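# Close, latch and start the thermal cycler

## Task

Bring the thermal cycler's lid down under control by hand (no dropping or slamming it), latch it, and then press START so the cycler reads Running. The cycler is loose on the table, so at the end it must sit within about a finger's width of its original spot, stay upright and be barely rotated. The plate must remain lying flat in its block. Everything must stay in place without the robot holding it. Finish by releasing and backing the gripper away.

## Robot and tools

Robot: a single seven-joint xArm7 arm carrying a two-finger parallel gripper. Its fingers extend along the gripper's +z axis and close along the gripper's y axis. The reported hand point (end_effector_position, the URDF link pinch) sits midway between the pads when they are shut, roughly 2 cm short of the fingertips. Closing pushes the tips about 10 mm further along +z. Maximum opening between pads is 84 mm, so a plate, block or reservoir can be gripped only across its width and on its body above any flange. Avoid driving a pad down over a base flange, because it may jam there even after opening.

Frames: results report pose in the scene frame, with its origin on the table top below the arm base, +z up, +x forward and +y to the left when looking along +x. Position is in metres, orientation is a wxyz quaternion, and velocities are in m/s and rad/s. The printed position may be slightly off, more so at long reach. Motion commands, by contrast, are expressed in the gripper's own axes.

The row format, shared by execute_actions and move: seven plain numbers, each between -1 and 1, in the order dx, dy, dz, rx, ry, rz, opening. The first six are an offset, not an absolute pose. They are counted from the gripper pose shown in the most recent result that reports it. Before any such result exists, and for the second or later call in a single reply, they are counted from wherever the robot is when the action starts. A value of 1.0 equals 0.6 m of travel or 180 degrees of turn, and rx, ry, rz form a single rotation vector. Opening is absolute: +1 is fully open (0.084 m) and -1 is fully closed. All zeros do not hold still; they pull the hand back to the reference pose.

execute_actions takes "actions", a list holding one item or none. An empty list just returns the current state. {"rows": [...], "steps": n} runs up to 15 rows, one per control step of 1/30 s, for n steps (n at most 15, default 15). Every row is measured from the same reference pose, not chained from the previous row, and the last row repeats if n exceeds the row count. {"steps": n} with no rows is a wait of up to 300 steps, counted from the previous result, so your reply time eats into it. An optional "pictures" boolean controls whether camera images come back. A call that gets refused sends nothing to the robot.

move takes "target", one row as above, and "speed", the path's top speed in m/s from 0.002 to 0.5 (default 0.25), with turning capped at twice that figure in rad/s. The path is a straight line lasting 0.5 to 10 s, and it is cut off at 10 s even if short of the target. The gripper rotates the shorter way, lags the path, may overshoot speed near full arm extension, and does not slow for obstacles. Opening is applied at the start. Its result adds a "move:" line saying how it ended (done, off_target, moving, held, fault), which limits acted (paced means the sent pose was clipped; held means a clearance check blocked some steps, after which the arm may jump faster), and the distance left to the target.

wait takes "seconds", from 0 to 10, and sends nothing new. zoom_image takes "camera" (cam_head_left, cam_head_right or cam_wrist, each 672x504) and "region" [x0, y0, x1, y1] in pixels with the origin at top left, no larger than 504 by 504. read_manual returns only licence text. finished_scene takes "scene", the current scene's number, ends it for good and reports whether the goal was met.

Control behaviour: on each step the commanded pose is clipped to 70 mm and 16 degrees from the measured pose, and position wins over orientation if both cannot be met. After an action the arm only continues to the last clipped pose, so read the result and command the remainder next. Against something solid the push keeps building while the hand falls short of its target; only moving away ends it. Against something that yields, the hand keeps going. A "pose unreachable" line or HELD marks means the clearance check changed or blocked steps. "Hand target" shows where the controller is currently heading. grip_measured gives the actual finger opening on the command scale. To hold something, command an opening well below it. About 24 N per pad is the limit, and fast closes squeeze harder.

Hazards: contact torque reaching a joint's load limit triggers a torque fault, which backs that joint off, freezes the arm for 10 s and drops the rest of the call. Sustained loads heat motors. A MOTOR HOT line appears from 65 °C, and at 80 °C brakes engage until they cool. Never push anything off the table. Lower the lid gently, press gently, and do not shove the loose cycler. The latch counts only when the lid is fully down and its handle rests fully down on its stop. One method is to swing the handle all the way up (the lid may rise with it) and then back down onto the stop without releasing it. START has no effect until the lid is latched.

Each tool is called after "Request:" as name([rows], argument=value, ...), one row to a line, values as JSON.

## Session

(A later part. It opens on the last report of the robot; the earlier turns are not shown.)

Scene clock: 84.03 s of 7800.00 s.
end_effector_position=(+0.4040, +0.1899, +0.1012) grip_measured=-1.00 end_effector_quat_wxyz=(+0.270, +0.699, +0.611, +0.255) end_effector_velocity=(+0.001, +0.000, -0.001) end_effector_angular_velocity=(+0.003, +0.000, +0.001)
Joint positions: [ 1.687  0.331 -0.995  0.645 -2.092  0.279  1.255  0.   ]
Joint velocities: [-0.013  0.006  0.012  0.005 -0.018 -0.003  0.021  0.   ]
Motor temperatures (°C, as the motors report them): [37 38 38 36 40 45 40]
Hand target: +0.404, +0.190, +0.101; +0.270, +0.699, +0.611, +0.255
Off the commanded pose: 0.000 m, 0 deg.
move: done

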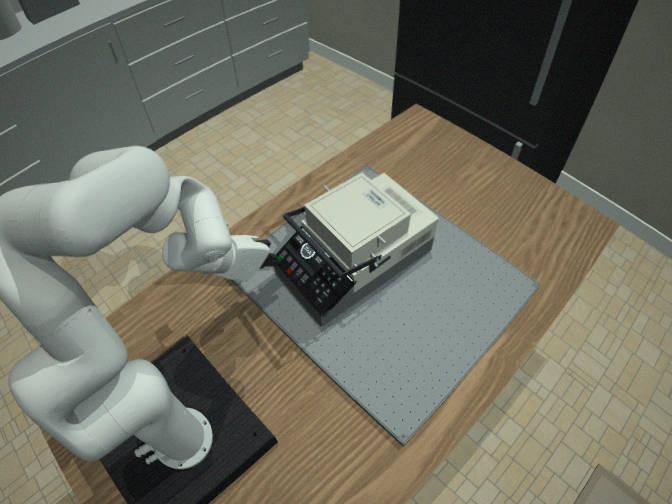

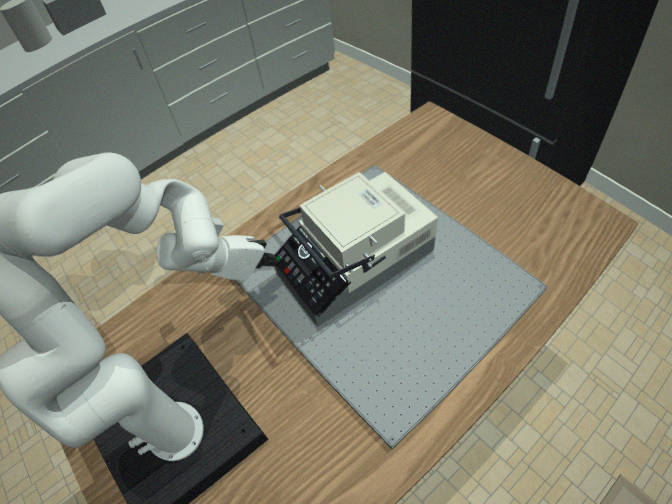

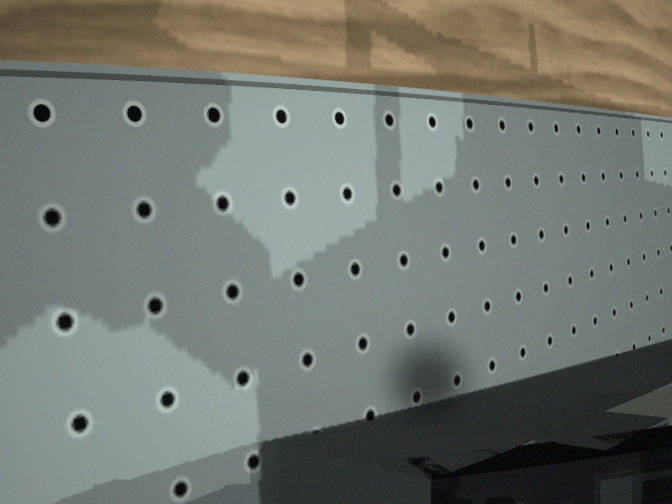

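Request:
move(target=[-0.012,0,0.014,0,0,0,-1], speed=0.01)

Request:
zoom_image(camera="cam_head_right", region=[240,210,360,310])

Scene clock: 86.10 s of 7800.00 s.
end_effector_position=(+0.4087, +0.1828, +0.0951) grip_measured=-1.00 end_effector_quat_wxyz=(+0.270, +0.699, +0.611, +0.255) end_effector_velocity=(+0.001, +0.000, +0.000) end_effector_angular_velocity=(+0.003, -0.001, +0.001)
Joint positions: [ 1.63   0.354 -0.956  0.66  -2.169  0.272  1.329  0.   ]
Joint velocities: [-0.006  0.001  0.005  0.003 -0.01  -0.001  0.01   0.   ]
Motor temperatures (°C, as the motors report them): [37 38 38 36 40 45 40]
Hand target: +0.409, +0.182, +0.095; +0.270, +0.699, +0.611, +0.255
Off the commanded pose: 0.001 m, 0 deg.
move: done

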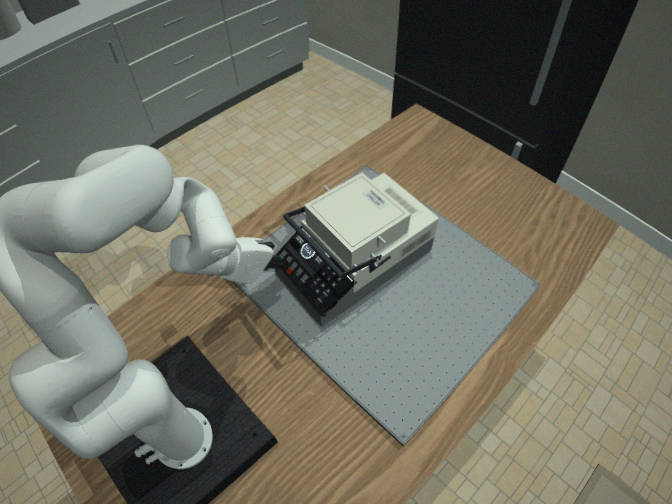

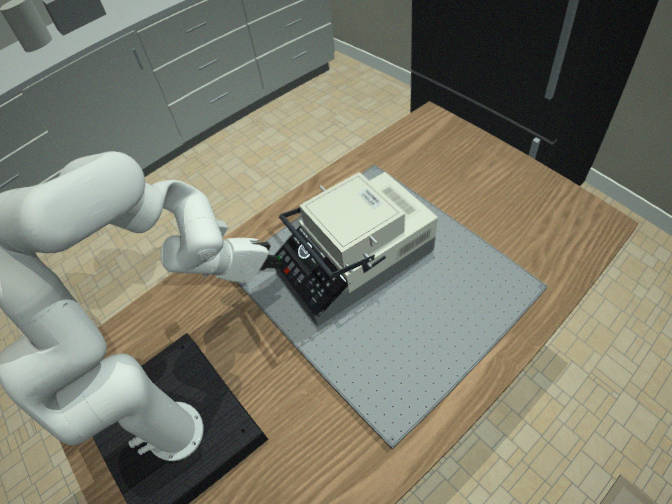

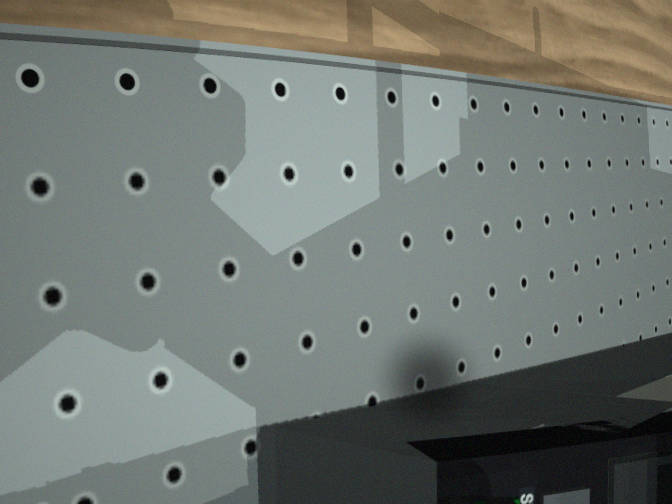

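Region (240, 210, 360, 310) of cam_head_right's 672x504 image, scaled by 4.200, with more detail than that image has.

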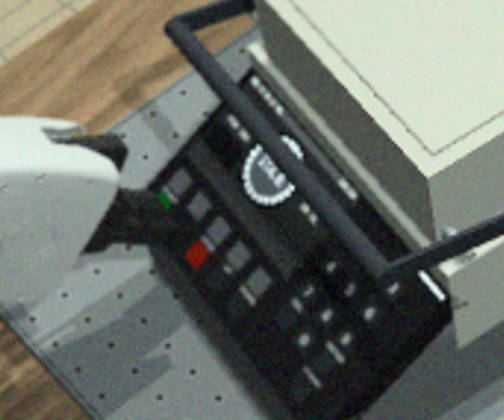

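Request:
move(target=[0.007,0.003,0.014,0,0,0,-1], speed=0.01)

Scene clock: 88.00 s of 7800.00 s.
end_effector_position=(+0.4118, +0.1865, +0.0912) grip_measured=-1.00 end_effector_quat_wxyz=(+0.262, +0.704, +0.610, +0.255) end_effector_velocity=(-0.001, -0.004, -0.003) end_effector_angular_velocity=(-0.003, +0.002, -0.008)
Joint positions: [ 1.592  0.376 -0.923  0.687 -2.189  0.248  1.364  0.   ]
Joint velocities: [-0.023 -0.004  0.022 -0.008  0.004  0.013 -0.003  0.   ]
Motor temperatures (°C, as the motors report them): [37 38 38 36 40 45 40]
Hand target: +0.416, +0.186, +0.090; +0.270, +0.699, +0.611, +0.255
Off the commanded pose: 0.005 m, 1 deg.
move: off_target

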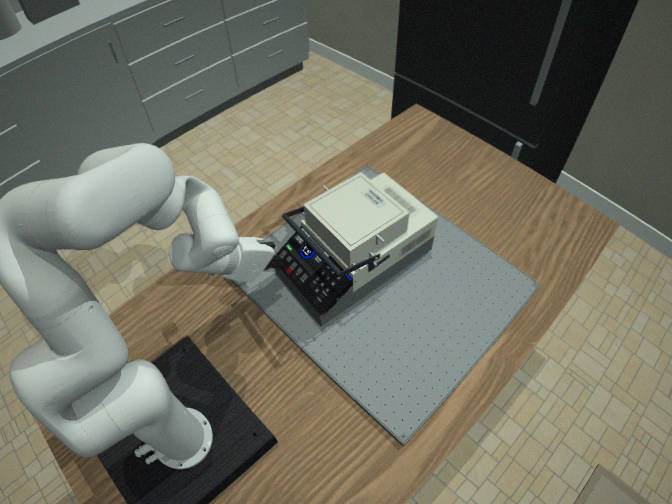

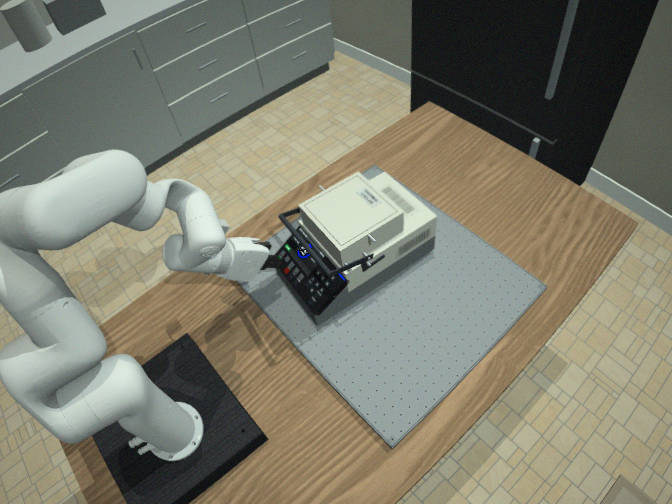

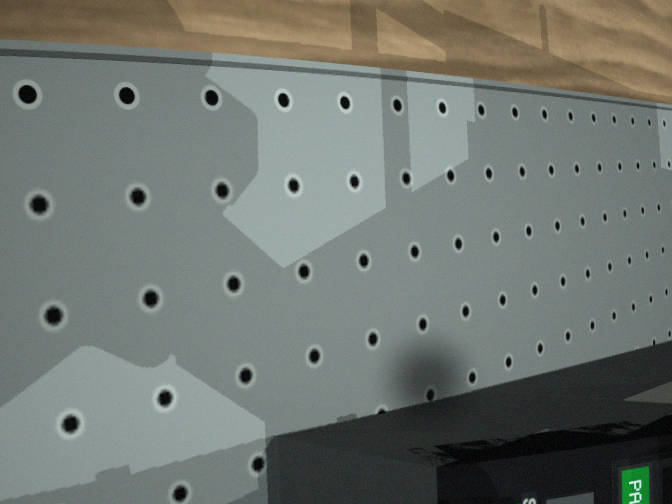

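Request:
move(target=[0.03,0,-0.25,0,0,0,-1])

Request:
zoom_image(camera="cam_head_right", region=[250,110,470,340])

Scene clock: 90.27 s of 7800.00 s.
end_effector_position=(+0.3125, +0.2127, +0.2020) grip_measured=-1.00 end_effector_quat_wxyz=(+0.262, +0.704, +0.610, +0.255) end_effector_velocity=(-0.001, +0.000, +0.002) end_effector_angular_velocity=(+0.002, +0.001, +0.000)
Joint positions: [ 1.76  -0.506 -0.744  0.34  -1.506  0.936  0.565  0.   ]
Joint velocities: [-0.    -0.012  0.007 -0.002  0.008  0.008 -0.007  0.   ]
Motor temperatures (°C, as the motors report them): [37 38 38 36 40 45 40]
Hand target: +0.312, +0.213, +0.202; +0.261, +0.704, +0.610, +0.255
Off the commanded pose: 0.000 m, 0 deg.
move: done

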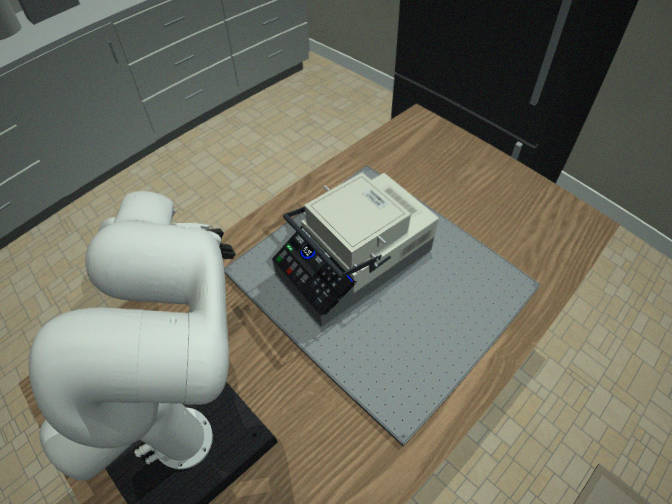

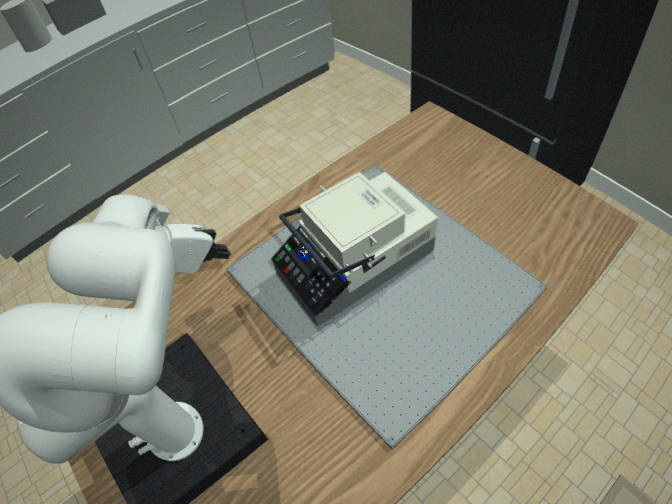

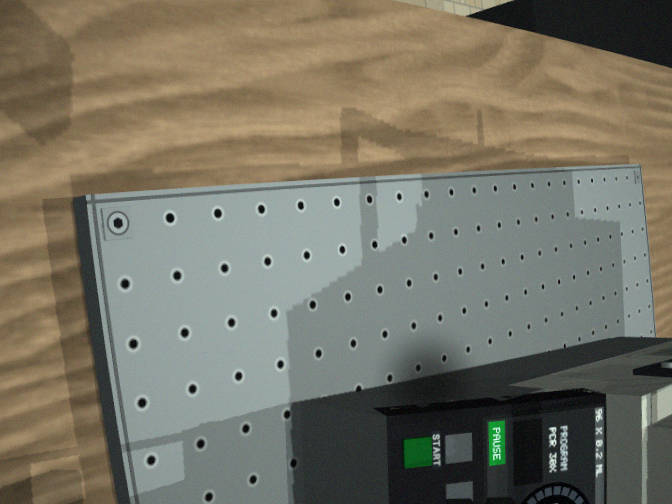

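Region (250, 110, 470, 340) of cam_head_right's 672x504 image, scaled by 2.191, with more detail than that image has; it fills the left 482 columns of this view, and the rest is white.

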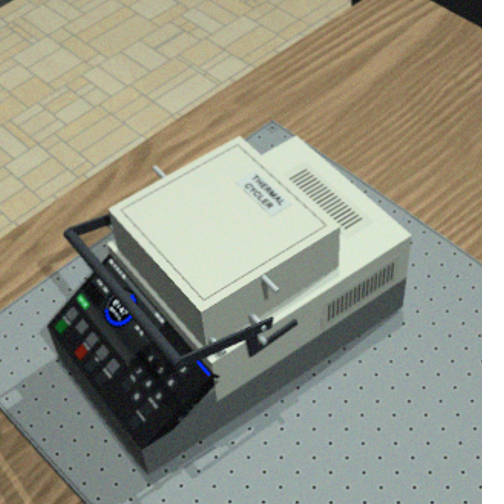

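Request:
move(target=[0.085,-0.025,0.308,0,0,0,-1], speed=0.1)

Request:
move(target=[-0.04,0,0,0,0,0,-1], speed=0.015)

Scene clock: 94.83 s of 7800.00 s.
end_effector_position=(+0.4331, +0.2548, +0.0580) grip_measured=-1.00 end_effector_quat_wxyz=(+0.261, +0.704, +0.610, +0.255) end_effector_velocity=(+0.001, +0.000, -0.002) end_effector_angular_velocity=(+0.004, -0.001, +0.003)
Joint positions: [ 1.548  0.621 -0.795  0.903 -1.972  0.179  1.33   0.   ]
Joint velocities: [-0.012  0.002  0.014  0.005 -0.023  0.005  0.023  0.   ]
Motor temperatures (°C, as the motors report them): [37 38 38 36 40 45 40]
Hand target: +0.433, +0.255, +0.058; +0.261, +0.704, +0.610, +0.255
Off the commanded pose: 0.001 m, 0 deg.
move: done

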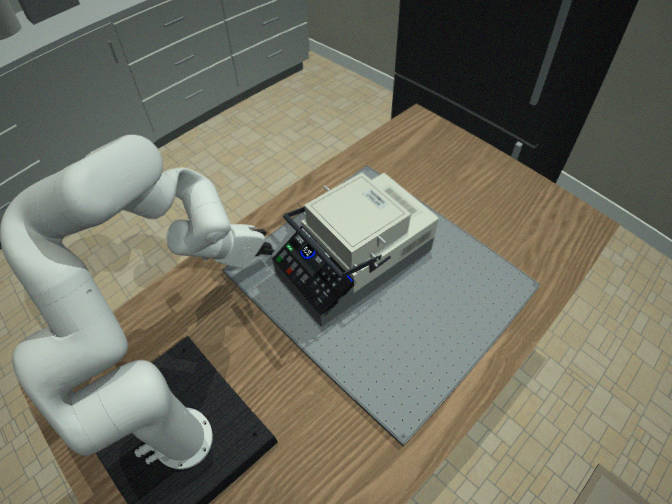

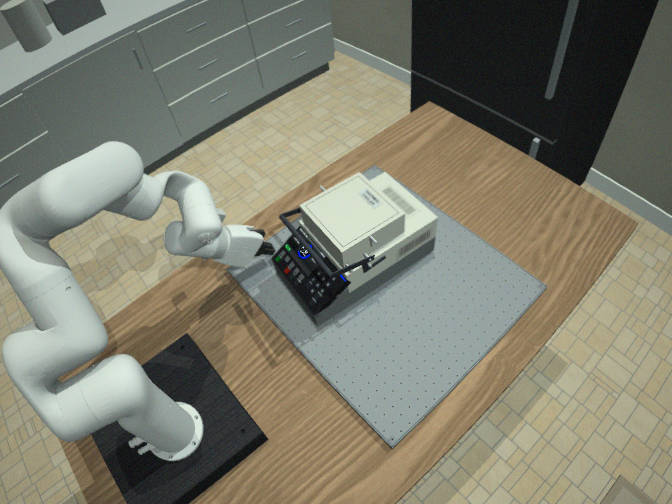

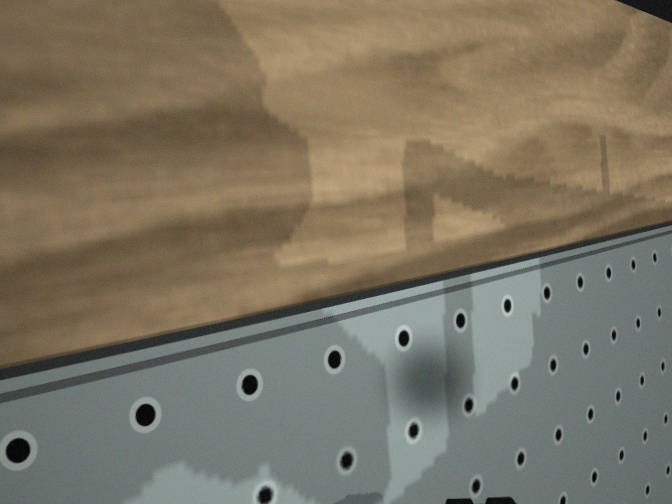

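Scene clock: 96.67 s of 7800.00 s.
end_effector_position=(+0.4301, +0.2311, +0.0570) grip_measured=-1.00 end_effector_quat_wxyz=(+0.261, +0.704, +0.610, +0.254) end_effector_velocity=(+0.000, -0.001, +0.000) end_effector_angular_velocity=(+0.000, -0.002, +0.003)
Joint positions: [ 1.501  0.577 -0.769  0.859 -2.108  0.212  1.422  0.   ]
Joint velocities: [-0.004 -0.003  0.004 -0.002 -0.011  0.005  0.008  0.   ]
Motor temperatures (°C, as the motors report them): [37 39 38 36 40 45 40]
Hand target: +0.430, +0.231, +0.057; +0.261, +0.704, +0.610, +0.254
Off the commanded pose: 0.000 m, 0 deg.
move: done

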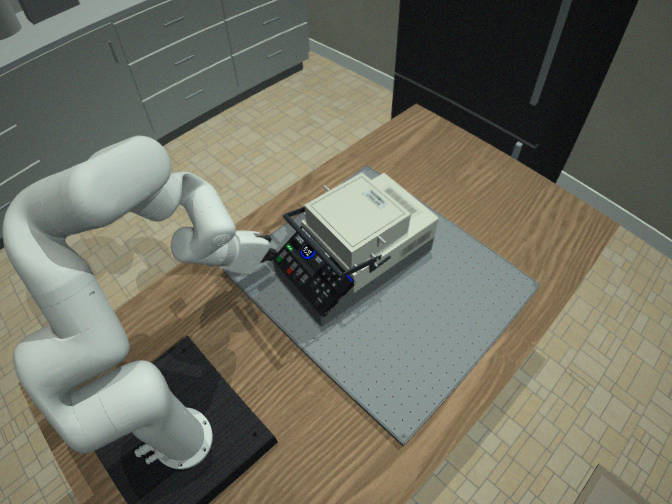

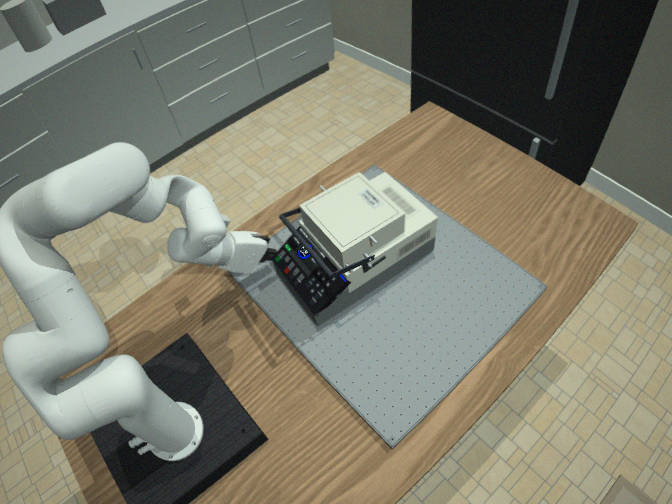

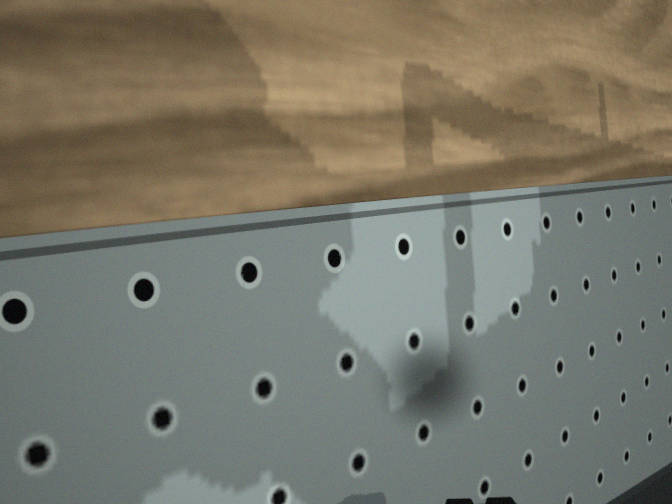

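Request:
move(target=[-0.018,0,0,0,0,0,-1], speed=0.008)

Request:
zoom_image(camera="cam_head_right", region=[250,110,470,340])

Scene clock: 99.30 s of 7800.00 s.
end_effector_position=(+0.4287, +0.2211, +0.0568) grip_measured=-1.00 end_effector_quat_wxyz=(+0.261, +0.704, +0.610, +0.255) end_effector_velocity=(-0.001, -0.001, -0.000) end_effector_angular_velocity=(-0.000, +0.001, +0.000)
Joint positions: [ 1.479  0.557 -0.758  0.839 -2.164  0.228  1.457  0.   ]
Joint velocities: [-0.002 -0.002  0.001 -0.003 -0.005  0.001  0.003  0.   ]
Motor temperatures (°C, as the motors report them): [37 39 38 36 40 45 40]
Hand target: +0.429, +0.220, +0.057; +0.262, +0.704, +0.610, +0.254
Off the commanded pose: 0.001 m, 0 deg.
move: done

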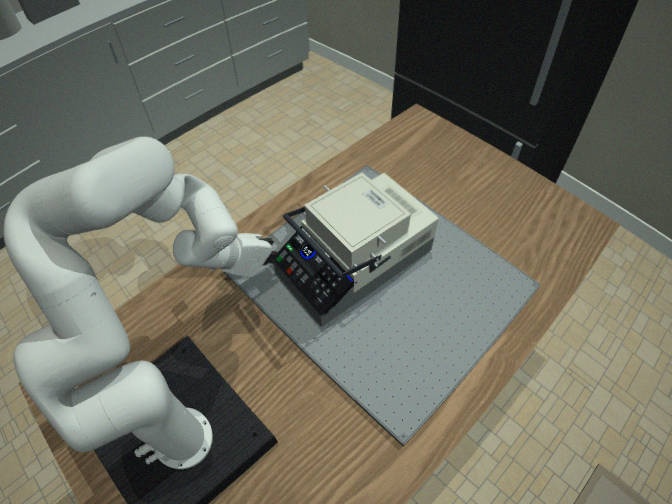

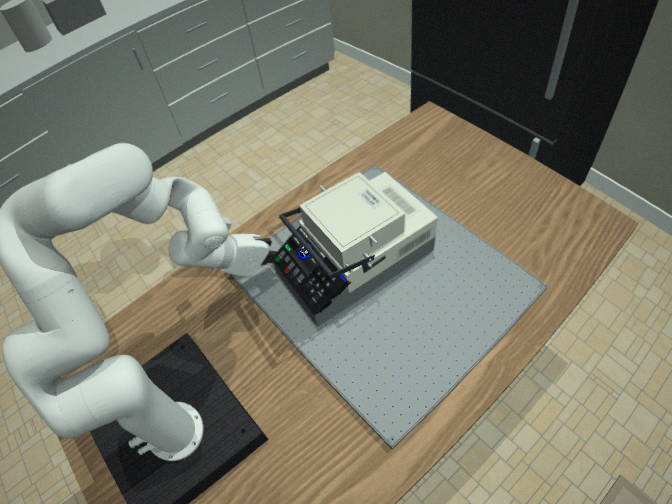

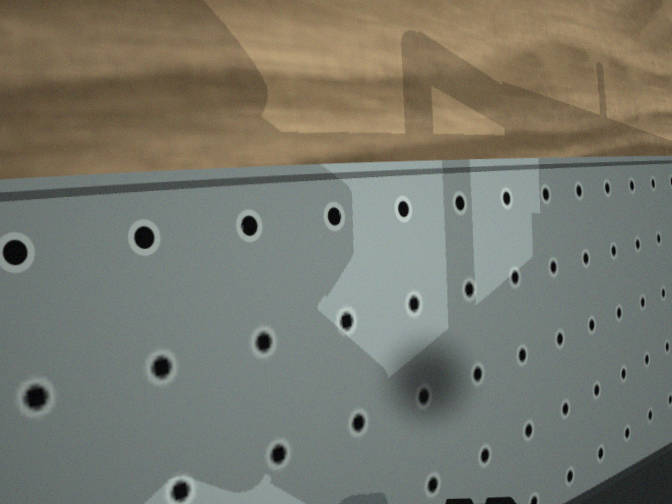

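Region (250, 110, 470, 340) of cam_head_right's 672x504 image, scaled by 2.191, with more detail than that image has; it fills the left 482 columns of this view, and the rest is white.

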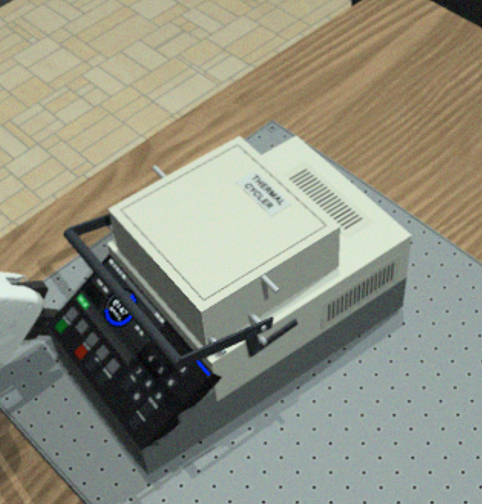

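Contact just made; nudging the front back toward its starting position.

Request:
move(target=[-0.014,0,0,0,0,0,-1], speed=0.008)

Request:
zoom_image(camera="cam_head_right", region=[250,110,470,340])

Scene clock: 101.40 s of 7800.00 s.
end_effector_position=(+0.4273, +0.2148, +0.0568) grip_measured=-1.00 end_effector_quat_wxyz=(+0.260, +0.703, +0.611, +0.256) end_effector_velocity=(+0.001, -0.013, -0.004) end_effector_angular_velocity=(-0.015, +0.003, -0.017)
Joint positions: [ 1.463  0.542 -0.747  0.824 -2.205  0.239  1.482  0.   ]
Joint velocities: [-0.01   0.006 -0.006 -0.011 -0.006  0.004  0.003  0.   ]
Motor temperatures (°C, as the motors report them): [37 39 39 36 40 45 40]
Hand target: +0.428, +0.213, +0.056; +0.261, +0.704, +0.610, +0.255
Off the commanded pose: 0.002 m, 0 deg.
move: done

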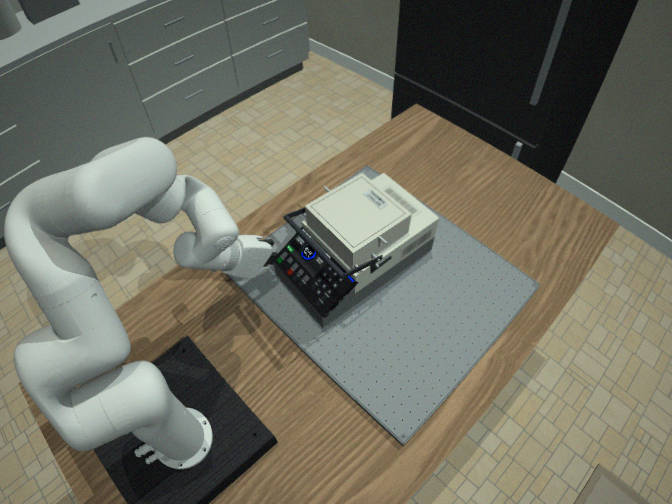

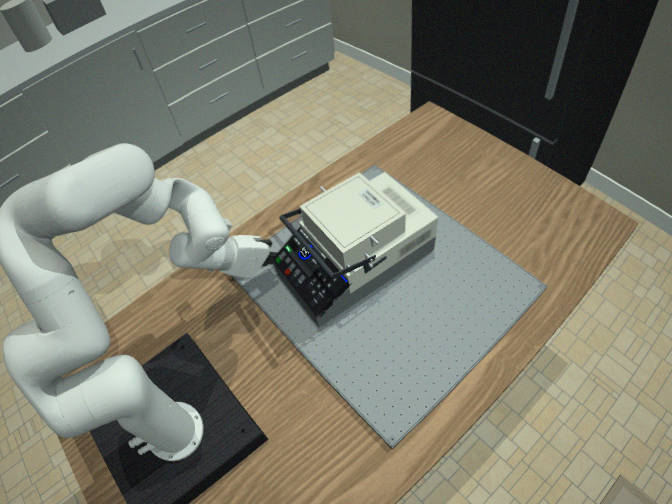

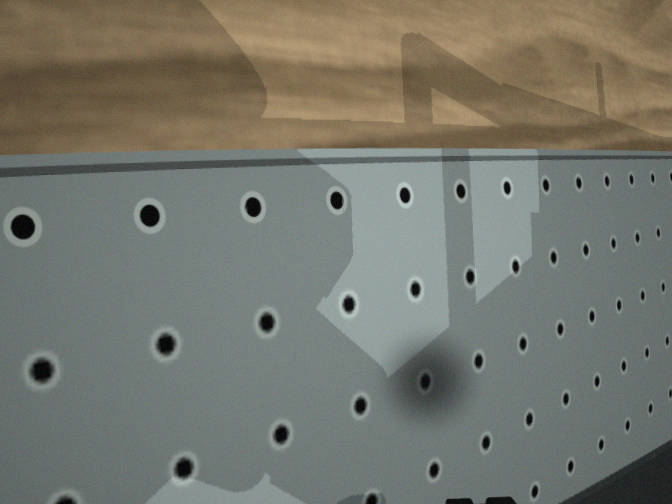

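Region (250, 110, 470, 340) of cam_head_right's 672x504 image, scaled by 2.191, with more detail than that image has; it fills the left 482 columns of this view, and the rest is white.

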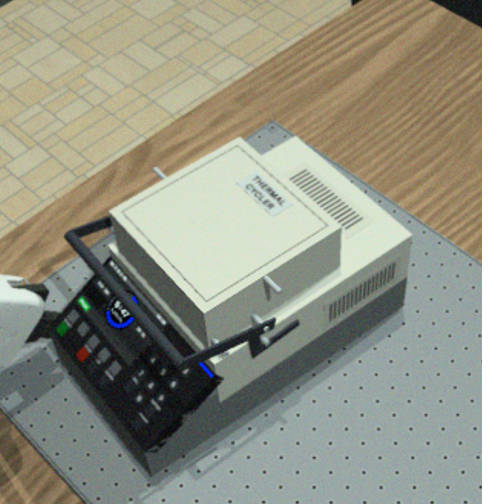

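Request:
move(target=[0.1,0,-0.25,0,0,0,-1], speed=0.15)

Request:
zoom_image(camera="cam_head_left", region=[260,210,380,340])

Scene clock: 104.47 s of 7800.00 s.
end_effector_position=(+0.3333, +0.2821, +0.1695) grip_measured=-1.00 end_effector_quat_wxyz=(+0.260, +0.703, +0.611, +0.256) end_effector_velocity=(-0.001, +0.001, +0.003) end_effector_angular_velocity=(-0.001, +0.000, -0.000)
Joint positions: [ 1.9   -0.049 -0.839  0.564 -1.438  0.673  0.704  0.   ]
Joint velocities: [ 0.003 -0.011  0.005 -0.     0.01   0.013 -0.01   0.   ]
Motor temperatures (°C, as the motors report them): [37 39 39 36 40 45 40]
Hand target: +0.333, +0.282, +0.170; +0.260, +0.703, +0.611, +0.256
Off the commanded pose: 0.000 m, 0 deg.
move: done

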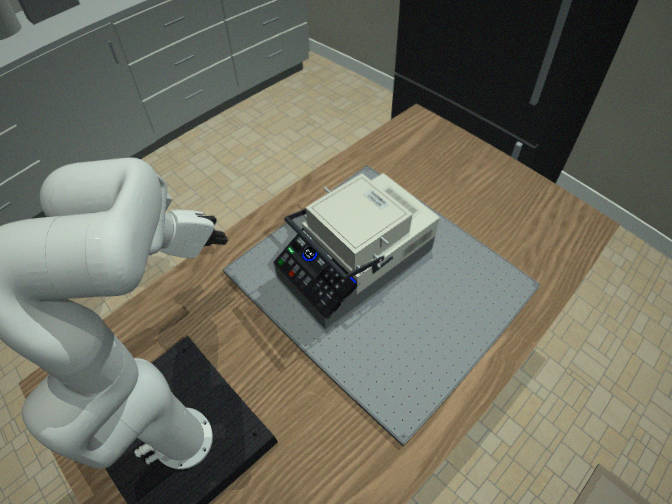

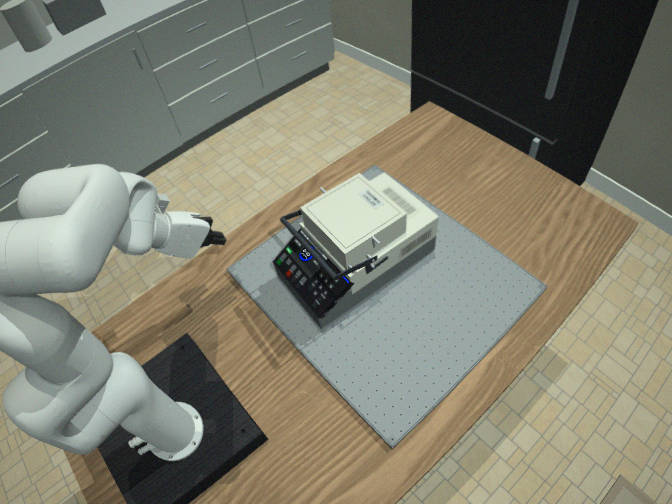

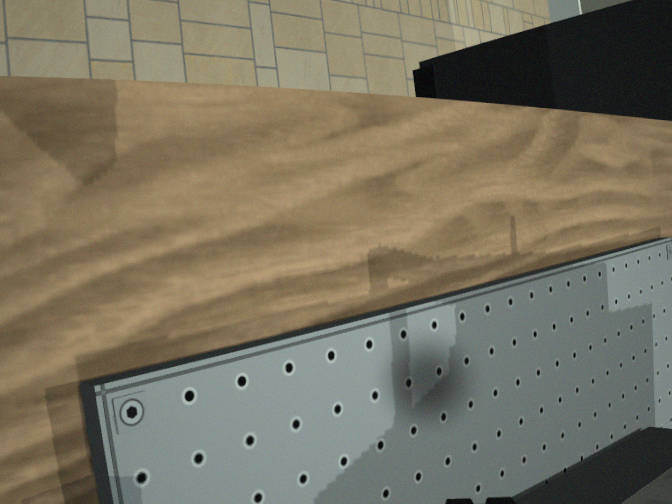

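Region (260, 210, 380, 340) of cam_head_left's 672x504 image, scaled by 3.877, with more detail than that image has; it fills the left 465 columns of this view, and the rest is white.

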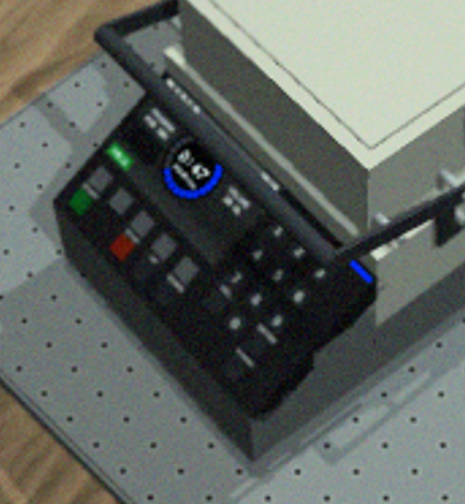

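Request:
finished_scene(scene=2)

The scene is finished: the task was done.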